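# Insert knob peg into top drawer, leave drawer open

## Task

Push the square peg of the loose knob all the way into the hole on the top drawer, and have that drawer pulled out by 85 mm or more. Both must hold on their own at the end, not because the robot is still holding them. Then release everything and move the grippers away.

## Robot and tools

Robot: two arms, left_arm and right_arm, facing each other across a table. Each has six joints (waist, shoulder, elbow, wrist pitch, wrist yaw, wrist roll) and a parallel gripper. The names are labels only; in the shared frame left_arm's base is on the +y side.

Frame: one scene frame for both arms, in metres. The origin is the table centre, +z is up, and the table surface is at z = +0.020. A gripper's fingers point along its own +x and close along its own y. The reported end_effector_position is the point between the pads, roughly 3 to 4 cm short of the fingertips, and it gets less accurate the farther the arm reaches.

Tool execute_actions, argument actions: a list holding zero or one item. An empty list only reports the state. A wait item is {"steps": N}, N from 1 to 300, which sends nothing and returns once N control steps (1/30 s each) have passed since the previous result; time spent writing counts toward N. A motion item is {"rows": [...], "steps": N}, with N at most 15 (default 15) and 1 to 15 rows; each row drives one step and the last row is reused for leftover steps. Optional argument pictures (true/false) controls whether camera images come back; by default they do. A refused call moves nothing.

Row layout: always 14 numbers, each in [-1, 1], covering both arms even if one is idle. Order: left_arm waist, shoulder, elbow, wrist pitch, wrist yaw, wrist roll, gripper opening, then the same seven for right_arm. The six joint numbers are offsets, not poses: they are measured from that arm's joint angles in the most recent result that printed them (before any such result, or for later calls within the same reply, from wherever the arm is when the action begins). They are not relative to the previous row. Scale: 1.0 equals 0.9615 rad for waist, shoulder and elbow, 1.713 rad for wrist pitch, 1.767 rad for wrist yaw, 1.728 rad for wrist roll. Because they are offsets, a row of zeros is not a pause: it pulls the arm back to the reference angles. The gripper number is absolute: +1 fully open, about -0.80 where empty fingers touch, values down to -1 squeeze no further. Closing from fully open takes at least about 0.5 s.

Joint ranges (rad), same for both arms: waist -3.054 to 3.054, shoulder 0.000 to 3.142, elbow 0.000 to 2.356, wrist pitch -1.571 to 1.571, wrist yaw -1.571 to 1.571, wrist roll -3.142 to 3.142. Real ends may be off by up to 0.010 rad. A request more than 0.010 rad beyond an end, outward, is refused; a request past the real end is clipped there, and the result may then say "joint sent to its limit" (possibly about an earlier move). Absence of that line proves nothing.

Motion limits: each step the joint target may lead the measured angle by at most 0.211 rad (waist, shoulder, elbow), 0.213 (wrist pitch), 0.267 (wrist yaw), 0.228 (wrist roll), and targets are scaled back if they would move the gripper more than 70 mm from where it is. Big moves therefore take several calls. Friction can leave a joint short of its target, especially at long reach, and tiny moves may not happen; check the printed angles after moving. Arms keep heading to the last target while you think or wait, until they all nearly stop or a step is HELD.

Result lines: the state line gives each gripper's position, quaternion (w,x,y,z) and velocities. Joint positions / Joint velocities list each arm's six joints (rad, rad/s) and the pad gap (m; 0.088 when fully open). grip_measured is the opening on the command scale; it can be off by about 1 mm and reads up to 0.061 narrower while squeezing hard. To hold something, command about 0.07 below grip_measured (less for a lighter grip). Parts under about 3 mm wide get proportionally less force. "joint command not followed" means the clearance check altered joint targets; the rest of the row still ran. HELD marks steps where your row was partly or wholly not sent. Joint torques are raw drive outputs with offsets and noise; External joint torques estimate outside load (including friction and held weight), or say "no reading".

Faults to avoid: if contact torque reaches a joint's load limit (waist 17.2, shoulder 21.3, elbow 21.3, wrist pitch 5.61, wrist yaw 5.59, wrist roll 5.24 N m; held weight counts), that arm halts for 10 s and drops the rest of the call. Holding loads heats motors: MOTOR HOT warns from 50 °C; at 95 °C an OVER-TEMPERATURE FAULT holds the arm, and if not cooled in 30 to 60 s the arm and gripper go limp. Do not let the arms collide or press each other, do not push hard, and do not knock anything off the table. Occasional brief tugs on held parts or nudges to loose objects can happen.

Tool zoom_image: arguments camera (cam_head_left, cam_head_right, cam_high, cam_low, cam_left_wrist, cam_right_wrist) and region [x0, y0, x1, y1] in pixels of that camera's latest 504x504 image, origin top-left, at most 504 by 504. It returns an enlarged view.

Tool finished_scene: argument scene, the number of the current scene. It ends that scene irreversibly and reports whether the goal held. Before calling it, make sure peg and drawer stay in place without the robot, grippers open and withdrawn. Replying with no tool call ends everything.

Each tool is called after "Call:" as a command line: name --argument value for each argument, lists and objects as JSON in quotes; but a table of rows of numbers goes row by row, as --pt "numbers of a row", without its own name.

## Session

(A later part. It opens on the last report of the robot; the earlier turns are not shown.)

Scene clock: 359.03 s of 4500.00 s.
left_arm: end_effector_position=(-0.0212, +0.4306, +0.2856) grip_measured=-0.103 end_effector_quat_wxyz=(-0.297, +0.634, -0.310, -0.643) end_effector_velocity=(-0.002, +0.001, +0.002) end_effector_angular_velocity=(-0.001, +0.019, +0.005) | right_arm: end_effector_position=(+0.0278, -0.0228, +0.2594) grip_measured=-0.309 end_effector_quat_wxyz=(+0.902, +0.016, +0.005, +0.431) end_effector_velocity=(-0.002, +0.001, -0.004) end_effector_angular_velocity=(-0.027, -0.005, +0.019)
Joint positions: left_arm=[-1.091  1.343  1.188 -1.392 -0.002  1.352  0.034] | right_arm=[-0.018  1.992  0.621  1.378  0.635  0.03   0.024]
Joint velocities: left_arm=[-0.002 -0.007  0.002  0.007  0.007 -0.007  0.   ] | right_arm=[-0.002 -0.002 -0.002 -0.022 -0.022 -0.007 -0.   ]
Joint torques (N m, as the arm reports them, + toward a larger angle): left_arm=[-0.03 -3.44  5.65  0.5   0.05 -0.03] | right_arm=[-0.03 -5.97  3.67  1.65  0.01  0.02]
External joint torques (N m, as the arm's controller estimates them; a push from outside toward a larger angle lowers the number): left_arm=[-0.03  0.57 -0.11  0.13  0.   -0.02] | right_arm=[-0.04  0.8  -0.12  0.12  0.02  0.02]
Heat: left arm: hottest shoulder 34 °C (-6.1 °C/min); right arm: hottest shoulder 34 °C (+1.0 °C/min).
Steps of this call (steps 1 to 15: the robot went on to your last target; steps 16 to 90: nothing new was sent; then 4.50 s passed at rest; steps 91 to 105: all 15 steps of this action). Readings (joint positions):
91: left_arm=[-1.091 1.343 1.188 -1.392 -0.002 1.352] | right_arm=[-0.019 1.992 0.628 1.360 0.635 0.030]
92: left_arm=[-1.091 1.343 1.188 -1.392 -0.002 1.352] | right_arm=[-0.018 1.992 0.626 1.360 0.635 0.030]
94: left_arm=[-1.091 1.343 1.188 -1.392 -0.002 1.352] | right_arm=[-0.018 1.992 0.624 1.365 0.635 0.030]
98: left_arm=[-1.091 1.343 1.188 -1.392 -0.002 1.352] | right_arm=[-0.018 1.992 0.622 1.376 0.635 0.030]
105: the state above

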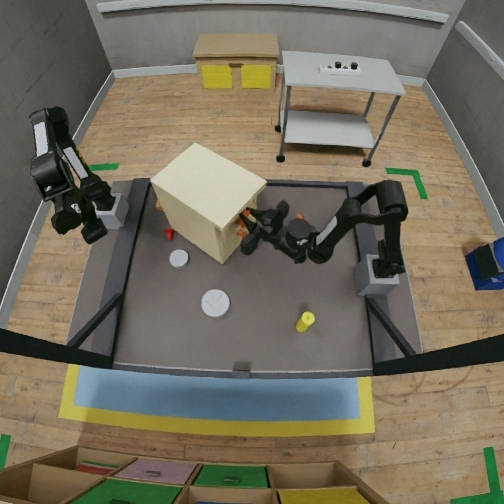

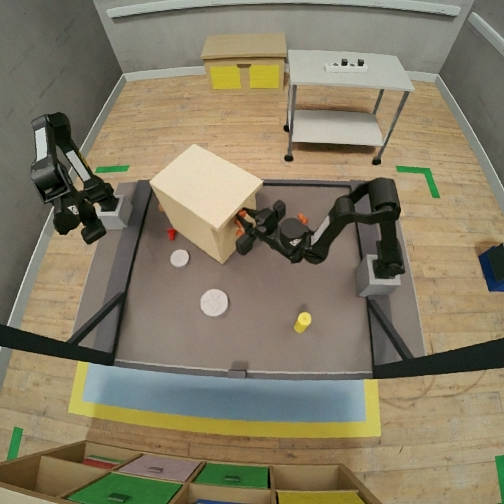

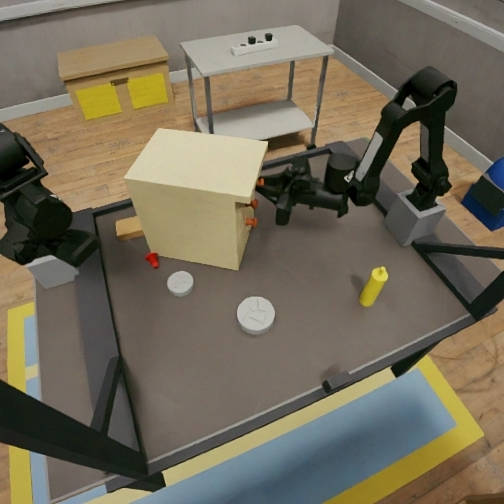

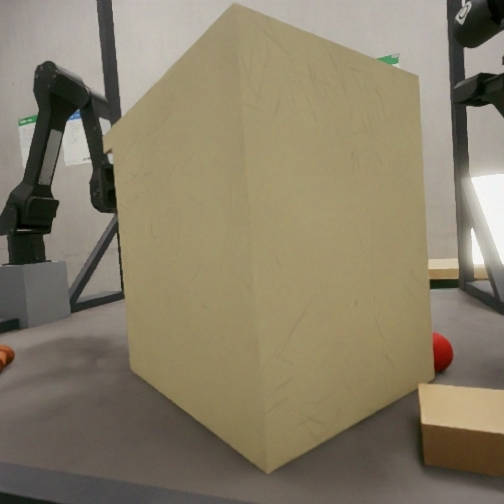

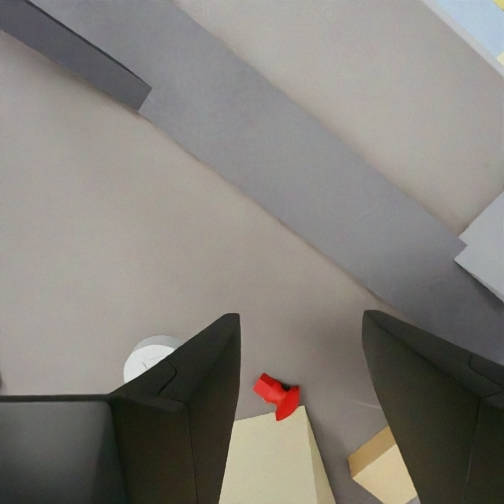

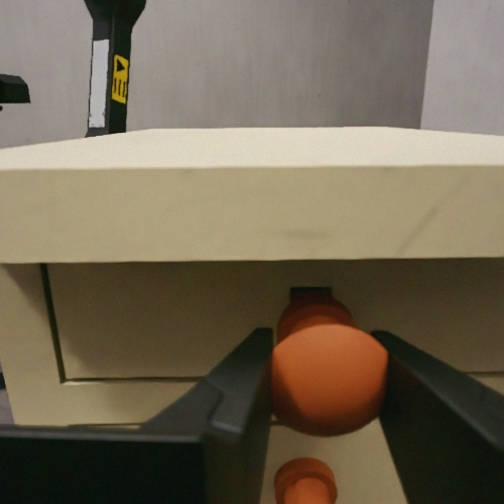

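Call:
execute_actions --actions '[{"rows":[[0,0,0,0,0,0,-0.1,-0.014,0.015,0.028,-0.006,-0.007,0,-0.4]]}]'

Call:
zoom_image --camera "cam_right_wrist" --region '[270,260,360,330]'

Scene clock: 364.03 s of 4500.00 s.
left_arm: end_effector_position=(-0.0212, +0.4306, +0.2856) grip_measured=-0.103 end_effector_quat_wxyz=(-0.297, +0.634, -0.310, -0.643) end_effector_velocity=(+0.003, -0.000, -0.000) end_effector_angular_velocity=(-0.003, -0.010, +0.025) | right_arm: end_effector_position=(+0.0307, -0.0192, +0.2601) grip_measured=-0.309 end_effector_quat_wxyz=(+0.902, +0.017, +0.004, +0.431) end_effector_velocity=(+0.002, -0.000, +0.000) end_effector_angular_velocity=(-0.007, -0.006, -0.010)
Joint positions: left_arm=[-1.091  1.343  1.188 -1.392 -0.002  1.352  0.034] | right_arm=[-0.027  1.999  0.637  1.37   0.626  0.03   0.024]
Joint velocities: left_arm=[ 0.002 -0.002 -0.002 -0.007 -0.007 -0.022 -0.   ] | right_arm=[-0.002 -0.002  0.002 -0.007  0.007 -0.007 -0.   ]
Joint torques (N m, as the arm reports them, + toward a larger angle): left_arm=[-0.03 -3.54  5.71  0.44  0.07  0.  ] | right_arm=[-0.43 -5.31  5.69  1.22 -0.14  0.02]
External joint torques (N m, as the arm's controller estimates them; a push from outside toward a larger angle lowers the number): left_arm=[-0.03  0.44  0.03  0.1   0.02  0.  ] | right_arm=[-0.42  1.62  1.79 -0.35 -0.14  0.01]
Heat: left arm: hottest shoulder 33 °C (-7.0 °C/min); right arm: hottest shoulder 34 °C (+0.0 °C/min).
Steps of this call (steps 1 to 15: the robot went on to your last target; steps 16 to 90: nothing new was sent; then 1.50 s passed at rest; steps 91 to 105: all 15 steps of this action). Readings (joint positions):
91: left_arm=[-1.091 1.343 1.188 -1.392 -0.002 1.352] | right_arm=[-0.019 1.993 0.622 1.378 0.634 0.030]
92: left_arm=[-1.091 1.343 1.188 -1.392 -0.002 1.352] | right_arm=[-0.020 1.994 0.625 1.378 0.632 0.030]
94: left_arm=[-1.091 1.343 1.188 -1.392 -0.002 1.352] | right_arm=[-0.025 1.997 0.632 1.374 0.628 0.030]
98: left_arm=[-1.091 1.343 1.188 -1.392 -0.002 1.352] | right_arm=[-0.027 1.999 0.636 1.371 0.626 0.030]
105: the state above

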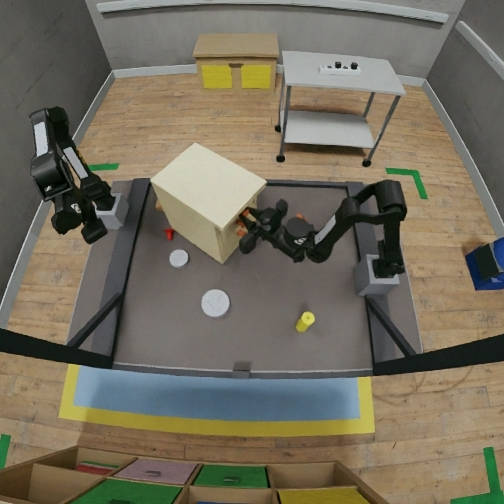

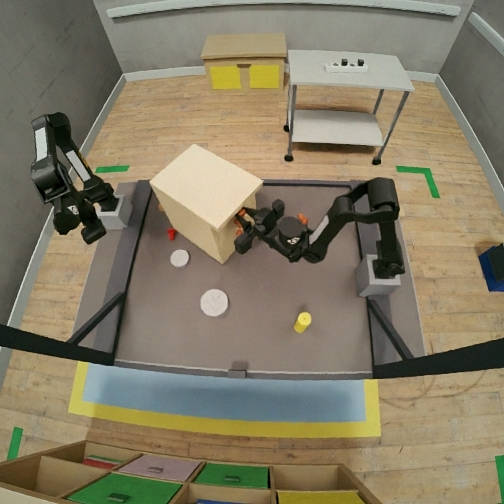

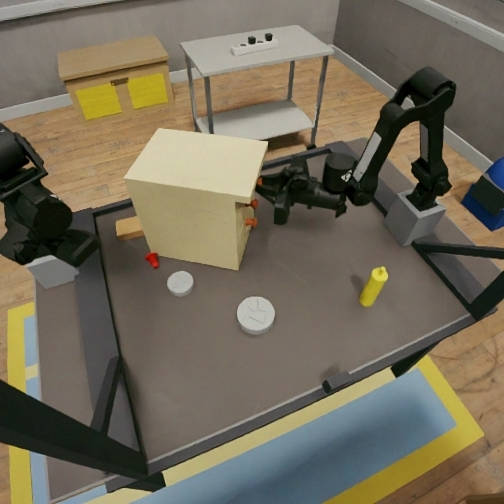

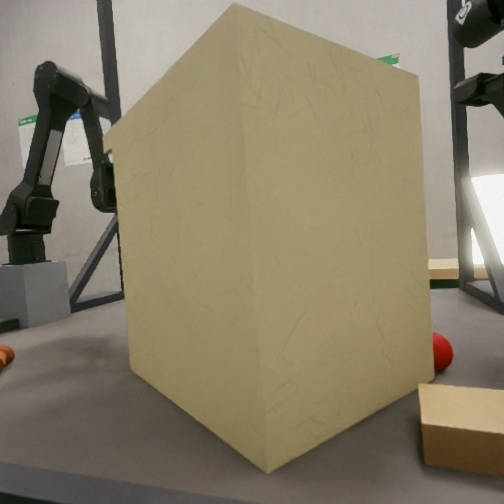

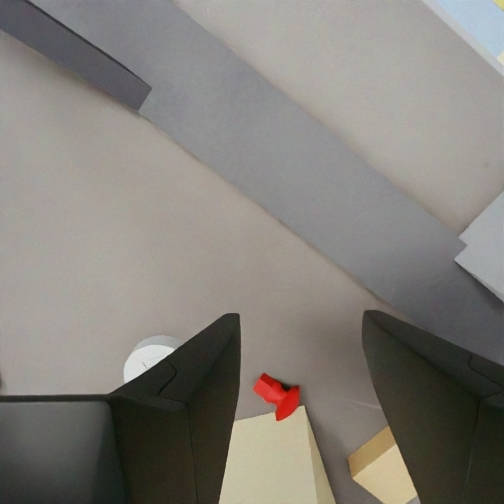

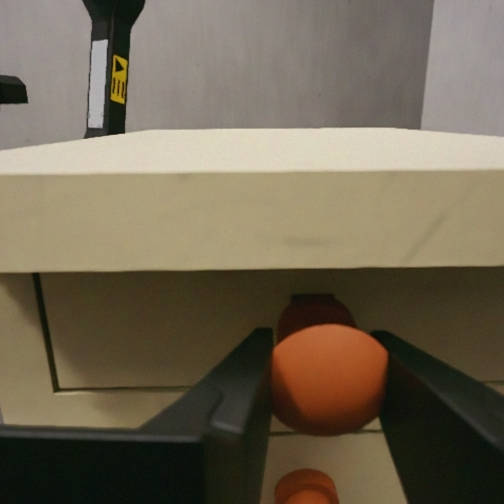

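Region (270, 260, 360, 330) of cam_right_wrist's 504x504 image, scaled by 5.600, with more detail than that image has.

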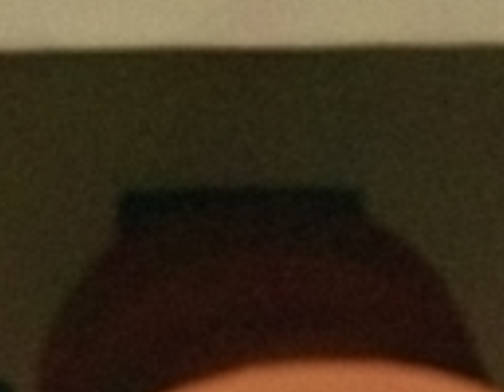

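Call:
execute_actions --actions '[{"rows":[[0,0,0,0,0,0,-0.1,-0.028,0.02,0.042,-0.007,-0.007,0,-0.45]]}]' --pictures false

Call:
execute_actions --actions '[{"rows":[[0,0,0,0,0,0,-0.1,-0.04,0.015,0.054,-0.005,-0.006,0,-0.45]]}]'

Scene clock: 370.00 s of 4500.00 s.
left_arm: end_effector_position=(-0.0212, +0.4306, +0.2856) grip_measured=-0.103 end_effector_quat_wxyz=(-0.297, +0.634, -0.310, -0.643) end_effector_velocity=(+0.002, +0.000, -0.000) end_effector_angular_velocity=(-0.003, -0.010, +0.005) | right_arm: end_effector_position=(+0.0350, -0.0140, +0.2606) grip_measured=-0.309 end_effector_quat_wxyz=(+0.902, +0.018, +0.004, +0.431) end_effector_velocity=(+0.000, -0.000, -0.001) end_effector_angular_velocity=(-0.021, -0.017, +0.005)
Joint positions: left_arm=[-1.091  1.343  1.188 -1.392 -0.002  1.352  0.034] | right_arm=[-0.04   2.01   0.661  1.36   0.613  0.03   0.024]
Joint velocities: left_arm=[-0.002 -0.002 -0.002 -0.007 -0.007 -0.007 -0.   ] | right_arm=[-0.002 -0.002 -0.002 -0.007 -0.007 -0.022 -0.   ]
Joint torques (N m, as the arm reports them, + toward a larger angle): left_arm=[-0.04 -3.51  5.61  0.49  0.11 -0.06] | right_arm=[-1.36 -5.41  6.5   1.22  0.02  0.02]
External joint torques (N m, as the arm's controller estimates them; a push from outside toward a larger angle lowers the number): left_arm=[-0.04  0.47 -0.07  0.16  0.06 -0.06] | right_arm=[-1.36  1.59  2.61 -0.32  0.02  0.01]
Heat: left arm: hottest shoulder 33 °C (-8.1 °C/min); right arm: hottest shoulder 34 °C (-2.0 °C/min).
Steps of this call (steps 1 to 15: the robot went on to your last target; steps 16 to 90: nothing new was sent; then 2.47 s passed at rest; steps 91 to 105: all 15 steps of this action). Readings (joint positions):
91: left_arm=[-1.091 1.343 1.188 -1.392 -0.002 1.352] | right_arm=[-0.028 2.000 0.640 1.369 0.624 0.030]
92: left_arm=[-1.091 1.343 1.188 -1.392 -0.002 1.352] | right_arm=[-0.033 2.003 0.646 1.366 0.620 0.030]
94: left_arm=[-1.091 1.343 1.188 -1.392 -0.002 1.352] | right_arm=[-0.039 2.008 0.658 1.361 0.614 0.030]
98: left_arm=[-1.091 1.343 1.188 -1.392 -0.002 1.352] | right_arm=[-0.040 2.010 0.661 1.361 0.613 0.030]
105: the state above

Scene clock: 370.50 s of 4500.00 s.
left_arm: end_effector_position=(-0.0212, +0.4306, +0.2856) grip_measured=-0.103 end_effector_quat_wxyz=(-0.297, +0.634, -0.310, -0.643) end_effector_velocity=(+0.003, -0.001, +0.001) end_effector_angular_velocity=(-0.018, -0.012, +0.005) | right_arm: end_effector_position=(+0.0378, -0.0105, +0.2621) grip_measured=-0.309 end_effector_quat_wxyz=(+0.902, +0.020, +0.003, +0.432) end_effector_velocity=(+0.000, -0.000, -0.001) end_effector_angular_velocity=(-0.012, -0.005, +0.005)
Joint positions: left_arm=[-1.091  1.343  1.188 -1.392 -0.002  1.352  0.034] | right_arm=[-0.048  2.015  0.676  1.354  0.604  0.03   0.024]
Joint velocities: left_arm=[-0.002 -0.007 -0.002 -0.007 -0.022 -0.007 -0.   ] | right_arm=[-0.002 -0.002 -0.002 -0.007 -0.007 -0.007 -0.   ]
Joint torques (N m, as the arm reports them, + toward a larger angle): left_arm=[ 0.1  -3.56  5.62  0.45  0.13  0.  ] | right_arm=[-2.83 -5.34  8.95  1.21 -0.06  0.02]
External joint torques (N m, as the arm's controller estimates them; a push from outside toward a larger angle lowers the number): left_arm=[ 0.07  0.45 -0.08  0.12  0.08  0.  ] | right_arm=[-2.83  1.84  4.95 -0.36 -0.05  0.02]
Heat: left arm: hottest shoulder 32 °C (-9.1 °C/min); right arm: hottest shoulder 34 °C (-2.0 °C/min).
Steps of this call (steps 1 to 15: all 15 steps of this action). Readings (joint positions):
1: left_arm=[-1.091 1.343 1.188 -1.392 -0.002 1.352] | right_arm=[-0.041 2.011 0.664 1.359 0.611 0.030]
2: left_arm=[-1.091 1.343 1.188 -1.392 -0.002 1.352] | right_arm=[-0.046 2.013 0.671 1.355 0.607 0.030]
4: left_arm=[-1.091 1.343 1.188 -1.392 -0.002 1.352] | right_arm=[-0.048 2.015 0.676 1.354 0.604 0.030]
8: left_arm=[-1.091 1.343 1.188 -1.392 -0.002 1.352] | right_arm=[-0.048 2.015 0.676 1.354 0.604 0.030]
15: the state above

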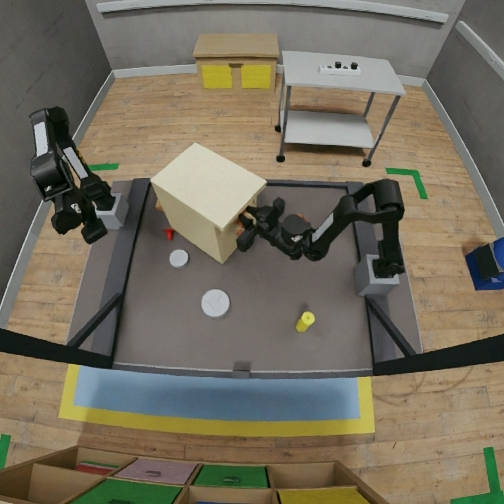

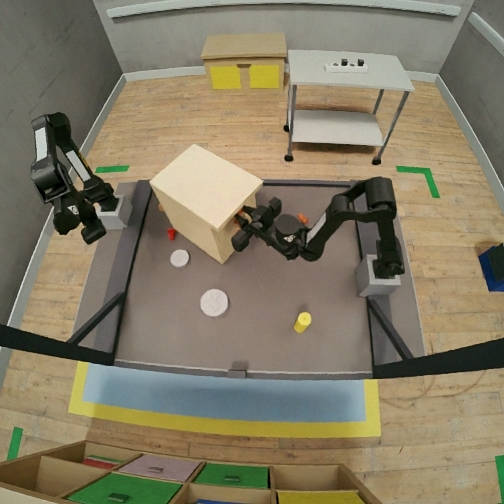

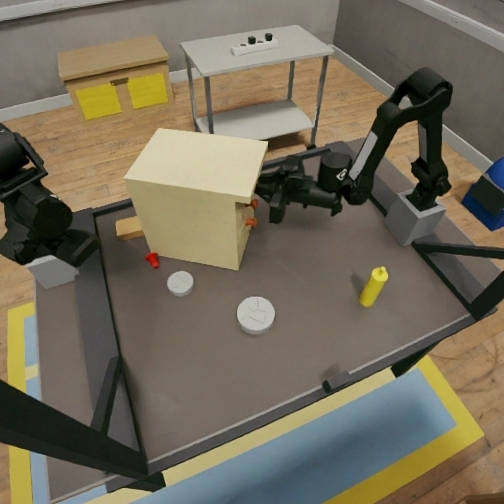

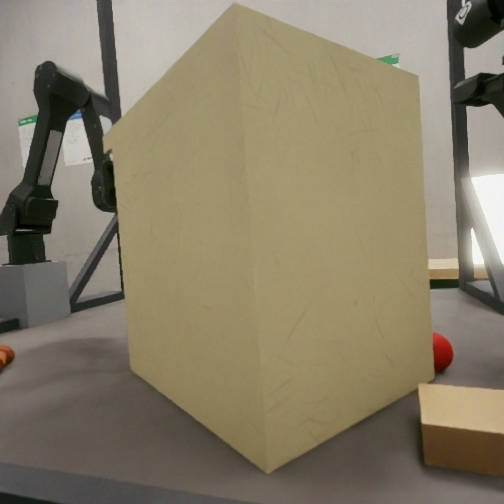

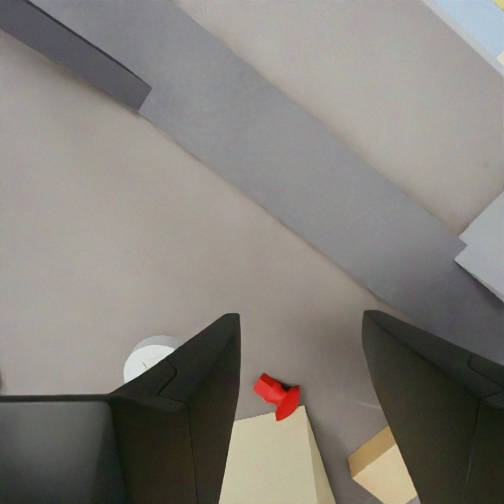

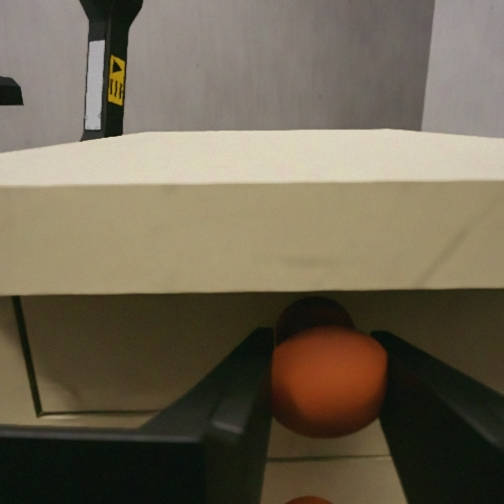

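Call:
execute_actions --actions '[{"rows":[[0,0,0,0,0,0,-0.1,-0.06,0.018,0.072,-0.005,-0.004,0,-0.45]]}]' --pictures false

Call:
execute_actions --actions '[{"rows":[[0,0,0,0,0,0,-0.1,-0.075,0.018,0.088,-0.004,-0.003,0,-0.45]]}]' --pictures false

Scene clock: 380.50 s of 4500.00 s.
left_arm: end_effector_position=(-0.0212, +0.4306, +0.2856) grip_measured=-0.103 end_effector_quat_wxyz=(-0.297, +0.634, -0.310, -0.643) end_effector_velocity=(+0.004, -0.001, -0.001) end_effector_angular_velocity=(-0.014, -0.021, +0.005) | right_arm: end_effector_position=(+0.0390, -0.0094, +0.2623) grip_measured=-0.309 end_effector_quat_wxyz=(+0.902, +0.020, +0.002, +0.431) end_effector_velocity=(+0.000, -0.000, -0.003) end_effector_angular_velocity=(-0.017, -0.005, +0.005)
Joint positions: left_arm=[-1.091  1.343  1.188 -1.392 -0.002  1.352  0.034] | right_arm=[-0.051  2.017  0.682  1.351  0.603  0.03   0.024]
Joint velocities: left_arm=[-0.002 -0.002 -0.007 -0.007 -0.022 -0.007  0.   ] | right_arm=[-0.002  0.002 -0.002 -0.007 -0.007 -0.007 -0.   ]
Joint torques (N m, as the arm reports them, + toward a larger angle): left_arm=[ 0.03 -3.35  5.6   0.44  0.08 -0.02] | right_arm=[-5.23 -4.8  12.32  0.97 -0.25  0.02]
External joint torques (N m, as the arm's controller estimates them; a push from outside toward a larger angle lowers the number): left_arm=[ 0.01  0.62 -0.04  0.13  0.04 -0.02] | right_arm=[-5.25  2.31  8.36 -0.58 -0.24  0.02]
Heat: left arm: hottest shoulder 32 °C (-9.1 °C/min); right arm: hottest shoulder 34 °C (-4.0 °C/min).
Steps of this call (steps 1 to 15: the robot went on to your last target; steps 16 to 90: nothing new was sent; then 6.50 s passed at rest; steps 91 to 105: all 15 steps of this action). Readings (joint positions):
91: left_arm=[-1.091 1.343 1.188 -1.392 -0.002 1.352] | right_arm=[-0.049 2.016 0.679 1.353 0.603 0.030]
92: left_arm=[-1.091 1.343 1.188 -1.392 -0.002 1.352] | right_arm=[-0.051 2.017 0.681 1.353 0.603 0.030]
94: left_arm=[-1.091 1.343 1.188 -1.392 -0.002 1.352] | right_arm=[-0.051 2.017 0.681 1.352 0.603 0.030]
98: left_arm=[-1.091 1.343 1.188 -1.392 -0.002 1.352] | right_arm=[-0.051 2.017 0.682 1.352 0.603 0.030]
105: the state above

Scene clock: 381.00 s of 4500.00 s.
left_arm: end_effector_position=(-0.0212, +0.4306, +0.2856) grip_measured=-0.103 end_effector_quat_wxyz=(-0.297, +0.634, -0.310, -0.643) end_effector_velocity=(-0.001, -0.001, -0.000) end_effector_angular_velocity=(-0.009, +0.004, +0.020) | right_arm: end_effector_position=(+0.0422, -0.0058, +0.2634) grip_measured=-0.316 end_effector_quat_wxyz=(+0.902, +0.022, +0.001, +0.430) end_effector_velocity=(+0.000, -0.000, -0.001) end_effector_angular_velocity=(-0.021, -0.017, +0.005)
Joint positions: left_arm=[-1.091  1.343  1.188 -1.392 -0.002  1.352  0.034] | right_arm=[-0.06   2.025  0.699  1.345  0.596  0.03   0.024]
Joint velocities: left_arm=[-0.002 -0.002 -0.002  0.007 -0.007 -0.022 -0.   ] | right_arm=[-0.002 -0.002 -0.002 -0.007 -0.007 -0.022 -0.   ]
Joint torques (N m, as the arm reports them, + toward a larger angle): left_arm=[-0.06 -3.37  5.75  0.46  0.09  0.  ] | right_arm=[-6.04 -5.39 12.79  1.31  0.07  0.02]
External joint torques (N m, as the arm's controller estimates them; a push from outside toward a larger angle lowers the number): left_arm=[-0.07  0.62  0.03  0.11  0.04  0.  ] | right_arm=[-6.05  1.84  8.76 -0.25  0.08  0.01]
Heat: left arm: hottest shoulder 32 °C (-9.0 °C/min); right arm: hottest shoulder 34 °C (-4.0 °C/min).
Steps of this call (steps 1 to 15: all 15 steps of this action). Readings (joint positions):
1: left_arm=[-1.091 1.343 1.188 -1.392 -0.002 1.352] | right_arm=[-0.052 2.018 0.684 1.351 0.602 0.030]
2: left_arm=[-1.091 1.343 1.188 -1.392 -0.002 1.352] | right_arm=[-0.054 2.019 0.686 1.350 0.602 0.030]
4: left_arm=[-1.091 1.343 1.188 -1.392 -0.002 1.352] | right_arm=[-0.057 2.021 0.693 1.347 0.600 0.030]
8: left_arm=[-1.091 1.343 1.188 -1.392 -0.002 1.352] | right_arm=[-0.060 2.025 0.699 1.345 0.596 0.030]
15: the state above

Call:
execute_actions --actions '[{"rows":[[0,0,0,0,0,0,-0.1,0,0,0,0,0,0,-0.45]],"steps":5}]'

Call:
execute_actions --actions '[{"rows":[[0,0,0,0,0,0,-0.1,0.055,-0.045,-0.1,0.018,0.027,0,-0.45]],"steps":15}]'

Scene clock: 410.23 s of 4500.00 s.
left_arm: end_effector_position=(-0.0212, +0.4306, +0.2856) grip_measured=-0.103 end_effector_quat_wxyz=(-0.297, +0.634, -0.310, -0.643) end_effector_velocity=(+0.004, -0.001, -0.000) end_effector_angular_velocity=(-0.016, -0.016, +0.020) | right_arm: end_effector_position=(+0.0410, -0.0072, +0.2617) grip_measured=-0.316 end_effector_quat_wxyz=(+0.903, +0.020, +0.003, +0.429) end_effector_velocity=(+0.002, -0.004, -0.001) end_effector_angular_velocity=(-0.007, -0.005, -0.010)
Joint positions: left_arm=[-1.091  1.343  1.188 -1.392 -0.002  1.352  0.034] | right_arm=[-0.056  2.025  0.694  1.345  0.603  0.03   0.024]
Joint velocities: left_arm=[-0.002 -0.007 -0.007 -0.007 -0.022 -0.022  0.   ] | right_arm=[-0.002 -0.002 -0.012  0.007  0.007 -0.007 -0.   ]
Joint torques (N m, as the arm reports them, + toward a larger angle): left_arm=[-0.1  -3.35  5.74  0.48  0.12  0.  ] | right_arm=[-0.71 -6.29  5.71  1.35 -0.28  0.02]
External joint torques (N m, as the arm's controller estimates them; a push from outside toward a larger angle lowers the number): left_arm=[-0.1   0.65  0.07  0.15  0.07  0.01] | right_arm=[-0.76  1.02  1.72 -0.24 -0.27  0.01]
Heat: left arm: hottest shoulder 30 °C (-5.0 °C/min); right arm: hottest elbow 39 °C (+4.0 °C/min).
Steps of this call (steps 1 to 15: the robot went on to your last target; steps 16 to 90: nothing new was sent; then 26.07 s passed at rest; steps 91 to 95: all 5 steps of this action). Readings (joint positions):
91: left_arm=[-1.091 1.343 1.188 -1.392 -0.002 1.352] | right_arm=[-0.058 2.025 0.697 1.345 0.598 0.030]
92: left_arm=[-1.091 1.343 1.188 -1.392 -0.002 1.352] | right_arm=[-0.056 2.025 0.695 1.345 0.603 0.030]
94: left_arm=[-1.091 1.343 1.188 -1.392 -0.002 1.352] | right_arm=[-0.056 2.025 0.694 1.345 0.603 0.030]
95: the state above

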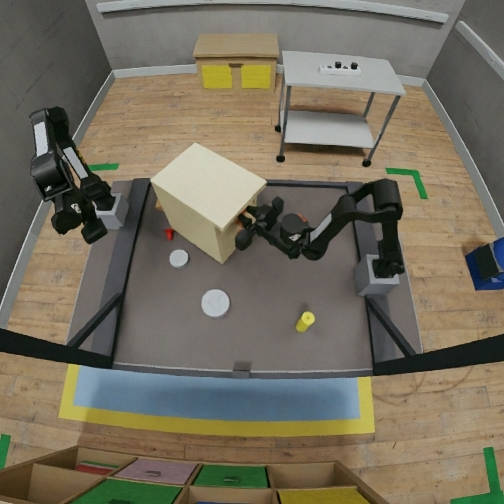

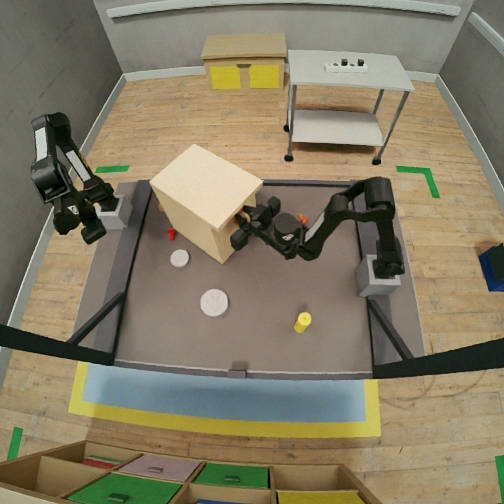

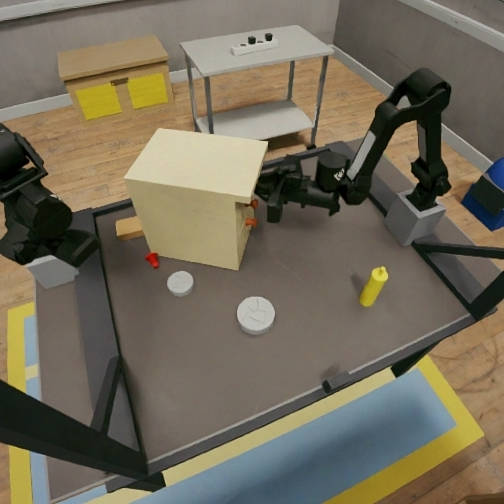

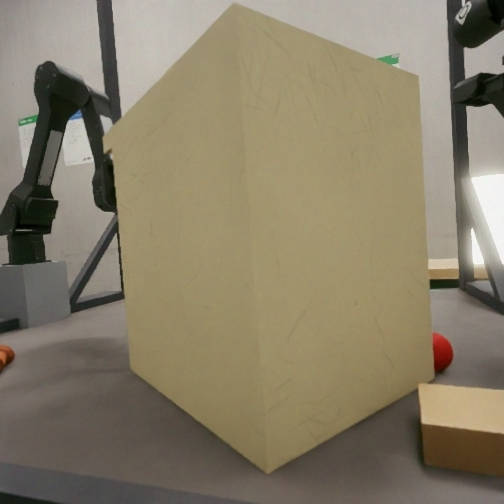

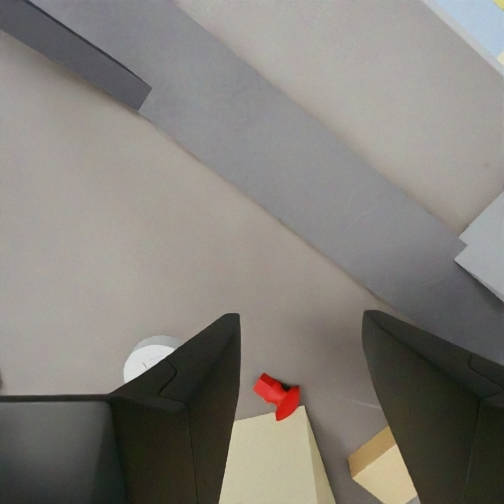

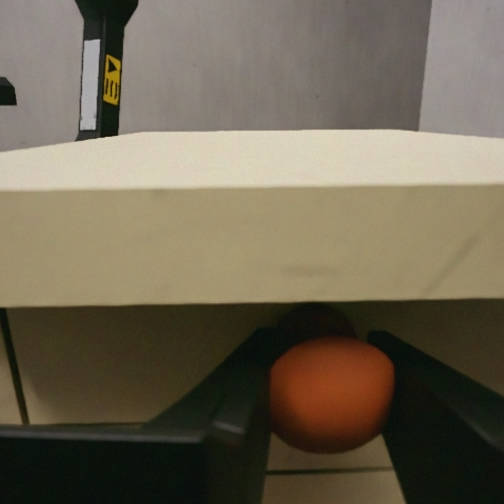

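Scene clock: 410.73 s of 4500.00 s.
left_arm: end_effector_position=(-0.0212, +0.4306, +0.2856) grip_measured=-0.103 end_effector_quat_wxyz=(-0.297, +0.634, -0.310, -0.643) end_effector_velocity=(+0.002, +0.000, -0.000) end_effector_angular_velocity=(-0.003, -0.010, +0.005) | right_arm: end_effector_position=(+0.0257, -0.0252, +0.2586) grip_measured=-0.318 end_effector_quat_wxyz=(+0.903, +0.014, +0.006, +0.430) end_effector_velocity=(+0.000, -0.002, -0.004) end_effector_angular_velocity=(-0.031, -0.016, +0.005)
Joint positions: left_arm=[-1.091  1.343  1.188 -1.392 -0.002  1.352  0.034] | right_arm=[-0.01   1.987  0.612  1.377  0.647  0.03   0.023]
Joint velocities: left_arm=[-0.002 -0.002 -0.002 -0.007 -0.007 -0.007 -0.   ] | right_arm=[-0.002 -0.002 -0.012 -0.007 -0.007 -0.022 -0.   ]
Joint torques (N m, as the arm reports them, + toward a larger angle): left_arm=[ 0.08 -3.27  5.77  0.48  0.09 -0.01] | right_arm=[ 0.72 -6.45  2.61  1.27  0.13  0.02]
External joint torques (N m, as the arm's controller estimates them; a push from outside toward a larger angle lowers the number): left_arm=[ 0.09  0.72  0.06  0.15  0.03 -0.01] | right_arm=[ 0.71  0.27 -1.16 -0.26  0.13  0.01]
Heat: left arm: hottest shoulder 30 °C (-5.1 °C/min); right arm: hottest elbow 39 °C (+4.1 °C/min).
Steps of this call (steps 1 to 15: all 15 steps of this action). Readings (joint positions):
1: left_arm=[-1.091 1.343 1.188 -1.392 -0.002 1.352] | right_arm=[-0.053 2.022 0.684 1.347 0.608 0.030]
2: left_arm=[-1.091 1.343 1.188 -1.392 -0.002 1.352] | right_arm=[-0.045 2.015 0.667 1.357 0.617 0.030]
4: left_arm=[-1.091 1.343 1.188 -1.392 -0.002 1.352] | right_arm=[-0.025 1.999 0.633 1.370 0.636 0.030]
8: left_arm=[-1.091 1.343 1.188 -1.392 -0.002 1.352] | right_arm=[-0.012 1.989 0.615 1.376 0.645 0.030]
15: the state above

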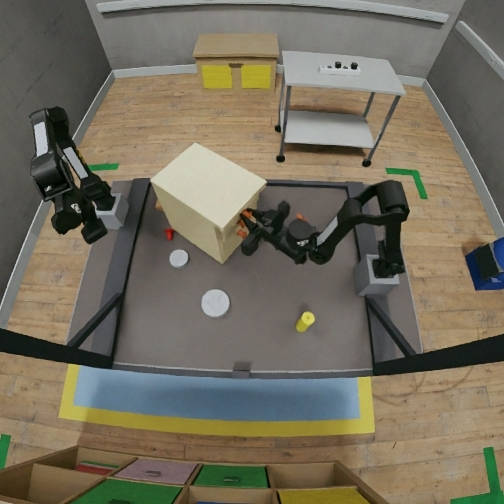

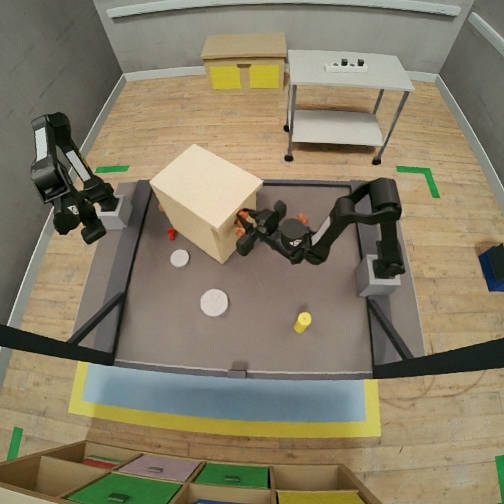

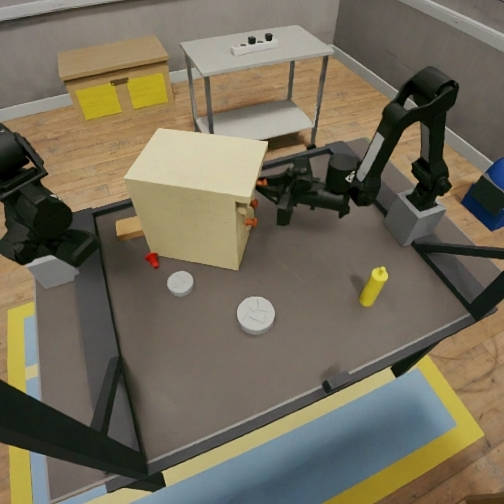

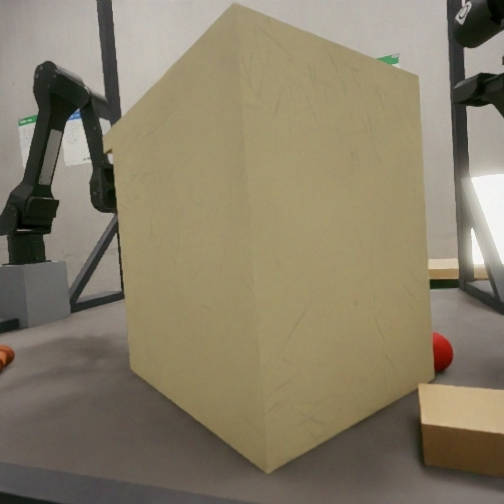

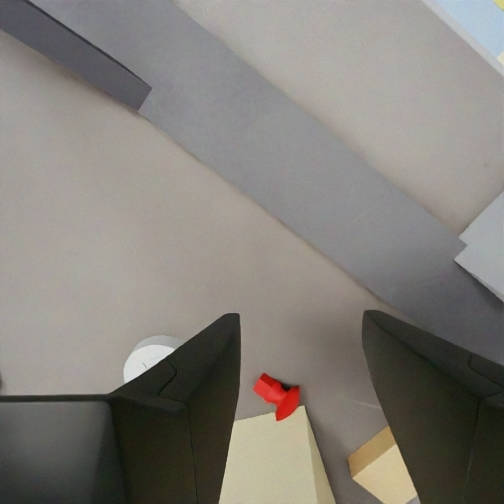

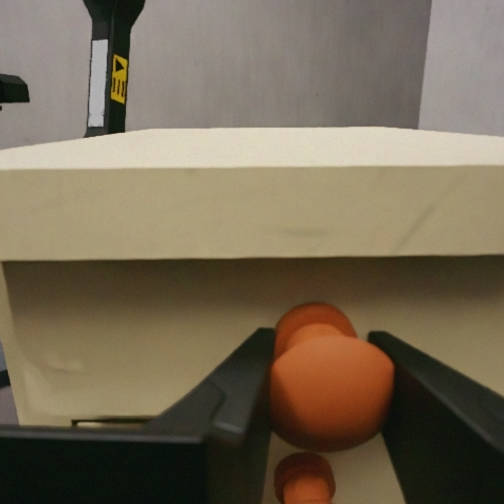

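Call:
execute_actions --actions '[{"rows":[[0,0,0,0,0,0,-0.1,0.025,-0.02,-0.037,0.01,0.014,0,-0.45],[0,0,0,0,0,0,-0.1,0.025,-0.02,-0.037,0.01,0.014,0,-0.45],[0,0,0,0,0,0,-0.1,0.05,-0.04,-0.075,0.02,0.027,0,-0.45],[0,0,0,0,0,0,-0.1,0.05,-0.04,-0.075,0.02,0.027,0,-0.45],[0,0,0,0,0,0,-0.1,0.075,-0.06,-0.11,0.03,0.04,0,-0.45],[0,0,0,0,0,0,-0.1,0.075,-0.06,-0.11,0.03,0.04,0,-0.45],[0,0,0,0,0,0,-0.1,0.102,-0.08,-0.147,0.04,0.054,0,-0.45]],"steps":15}]' --pictures false

Call:
execute_actions --actions '[{"rows":[[0,0,0,0,0,0,-0.1,0.03,-0.017,-0.033,0.01,0.016,0,-0.45],[0,0,0,0,0,0,-0.1,0.03,-0.017,-0.033,0.01,0.016,0,-0.45],[0,0,0,0,0,0,-0.1,0.06,-0.034,-0.066,0.02,0.033,0,-0.45],[0,0,0,0,0,0,-0.1,0.06,-0.034,-0.066,0.02,0.033,0,-0.45],[0,0,0,0,0,0,-0.1,0.09,-0.05,-0.1,0.028,0.05,0,-0.45],[0,0,0,0,0,0,-0.1,0.09,-0.05,-0.1,0.028,0.05,0,-0.45],[0,0,0,0,0,0,-0.1,0.125,-0.066,-0.13,0.037,0.067,0,-0.45]],"steps":15}]'

Call:
zoom_image --camera "cam_high" --region '[230,140,350,240]'

Scene clock: 436.33 s of 4500.00 s.
left_arm: end_effector_position=(-0.0212, +0.4306, +0.2856) grip_measured=-0.103 end_effector_quat_wxyz=(-0.297, +0.634, -0.310, -0.643) end_effector_velocity=(+0.006, +0.001, -0.002) end_effector_angular_velocity=(-0.007, -0.034, +0.001) | right_arm: end_effector_position=(-0.0000, -0.0566, +0.2581) grip_measured=-0.318 end_effector_quat_wxyz=(+0.903, +0.013, +0.006, +0.430) end_effector_velocity=(+0.000, -0.006, -0.002) end_effector_angular_velocity=(-0.021, -0.017, -0.005)
Joint positions: left_arm=[-1.091  1.343  1.188 -1.392 -0.002  1.352  0.034] | right_arm=[0.081 1.922 0.481 1.441 0.738 0.03  0.023]
Joint velocities: left_arm=[-0.007 -0.002 -0.007 -0.022 -0.022 -0.007 -0.   ] | right_arm=[ 0.002 -0.007 -0.022  0.007  0.007 -0.022 -0.   ]
Joint torques (N m, as the arm reports them, + toward a larger angle): left_arm=[ 0.08 -3.25  5.58  0.46  0.08  0.  ] | right_arm=[ 0.6  -6.26  2.89  1.54  0.14  0.02]
External joint torques (N m, as the arm's controller estimates them; a push from outside toward a larger angle lowers the number): left_arm=[ 0.09  0.74 -0.09  0.14  0.03  0.  ] | right_arm=[ 0.62 -0.29 -0.56  0.03  0.13  0.01]
Heat: left arm: hottest elbow 31 °C (-1.0 °C/min); right arm: hottest shoulder 34 °C (+0.0 °C/min).
Steps of this call (steps 1 to 15: the robot went on to your last target; steps 16 to 90: nothing new was sent; then 22.10 s passed at rest; steps 91 to 105: all 15 steps of this action). Readings (joint positions):
91: left_arm=[-1.091 1.343 1.188 -1.392 -0.002 1.352] | right_arm=[-0.009 1.986 0.610 1.379 0.649 0.030]
92: left_arm=[-1.091 1.343 1.188 -1.392 -0.002 1.352] | right_arm=[-0.006 1.984 0.604 1.383 0.656 0.030]
94: left_arm=[-1.091 1.343 1.188 -1.392 -0.002 1.352] | right_arm=[0.009 1.973 0.582 1.395 0.674 0.030]
98: left_arm=[-1.091 1.343 1.188 -1.392 -0.002 1.352] | right_arm=[0.055 1.940 0.516 1.426 0.717 0.030]
105: the state above

Scene clock: 436.83 s of 4500.00 s.
left_arm: end_effector_position=(-0.0212, +0.4306, +0.2856) grip_measured=-0.103 end_effector_quat_wxyz=(-0.297, +0.634, -0.310, -0.643) end_effector_velocity=(+0.002, +0.000, -0.001) end_effector_angular_velocity=(-0.001, -0.014, +0.005) | right_arm: end_effector_position=(-0.0245, -0.0883, +0.2565) grip_measured=-0.318 end_effector_quat_wxyz=(+0.904, +0.011, +0.007, +0.428) end_effector_velocity=(-0.004, -0.007, -0.001) end_effector_angular_velocity=(-0.012, -0.007, +0.000)
Joint positions: left_arm=[-1.091  1.343  1.188 -1.392 -0.002  1.352  0.034] | right_arm=[0.192 1.869 0.365 1.5   0.853 0.03  0.023]
Joint velocities: left_arm=[-0.002  0.002 -0.002 -0.007 -0.007 -0.007 -0.   ] | right_arm=[ 0.022 -0.012 -0.027  0.007  0.022 -0.007 -0.   ]
Joint torques (N m, as the arm reports them, + toward a larger angle): left_arm=[ 0.12 -3.58  5.66  0.47  0.08 -0.03] | right_arm=[ 0.69 -5.46  2.67  1.49  0.05  0.02]
External joint torques (N m, as the arm's controller estimates them; a push from outside toward a larger angle lowers the number): left_arm=[ 0.13  0.4  -0.02  0.14  0.02 -0.03] | right_arm=[ 0.72 -0.25 -0.43  0.04  0.05  0.01]
Heat: left arm: hottest elbow 31 °C (-1.0 °C/min); right arm: hottest shoulder 34 °C (+0.0 °C/min).
Steps of this call (steps 1 to 15: all 15 steps of this action). Readings (joint positions):
1: left_arm=[-1.091 1.343 1.188 -1.392 -0.002 1.352] | right_arm=[0.083 1.921 0.478 1.443 0.741 0.030]
2: left_arm=[-1.091 1.343 1.188 -1.392 -0.002 1.352] | right_arm=[0.087 1.920 0.473 1.447 0.749 0.030]
4: left_arm=[-1.091 1.343 1.188 -1.392 -0.002 1.352] | right_arm=[0.105 1.912 0.453 1.459 0.771 0.030]
8: left_arm=[-1.091 1.343 1.188 -1.392 -0.002 1.352] | right_arm=[0.162 1.884 0.395 1.486 0.825 0.030]
15: the state above

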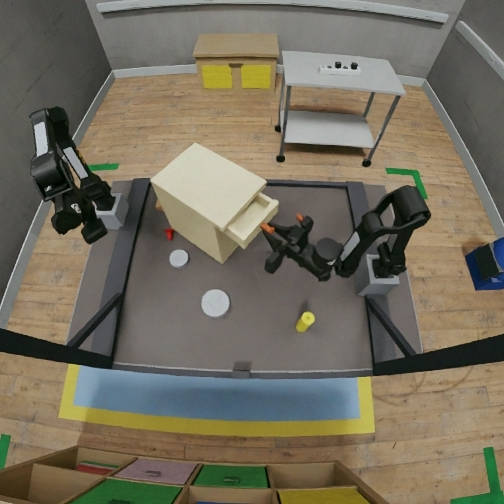

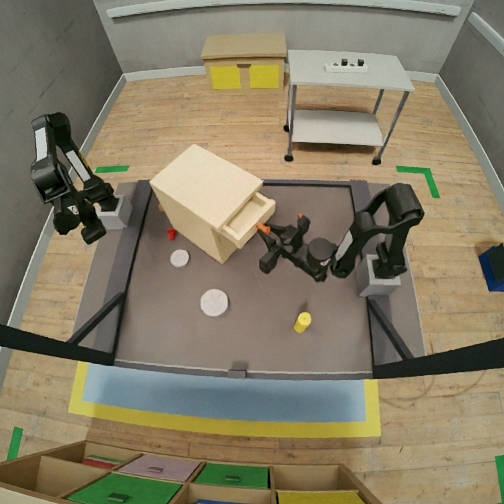

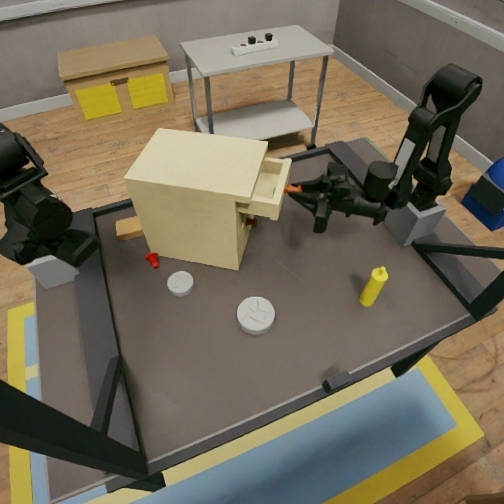

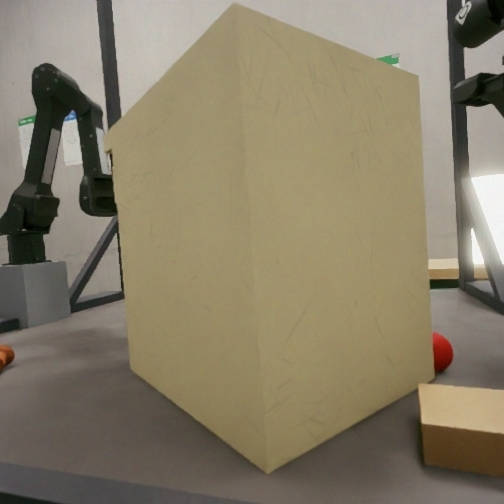

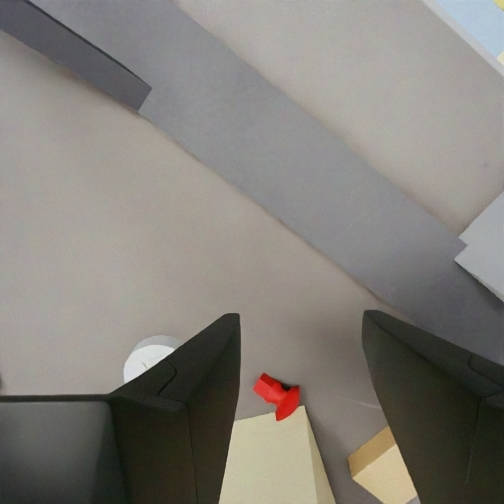

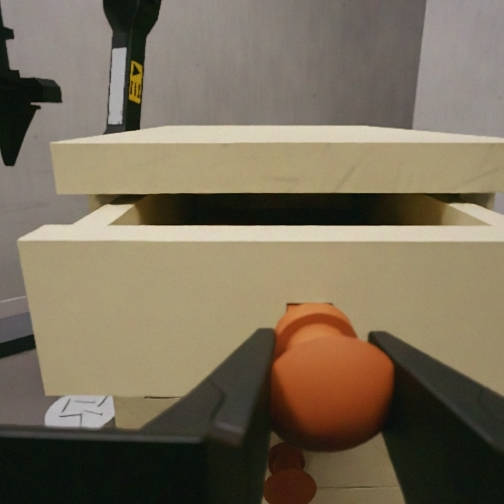

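Region (230, 140, 350, 240) of cam_high's 504x504 image, scaled by 4.200, with more detail than that image has.

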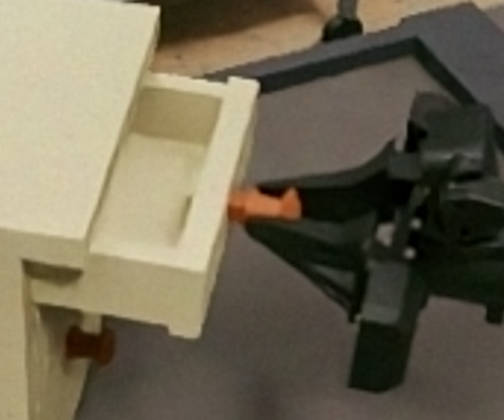

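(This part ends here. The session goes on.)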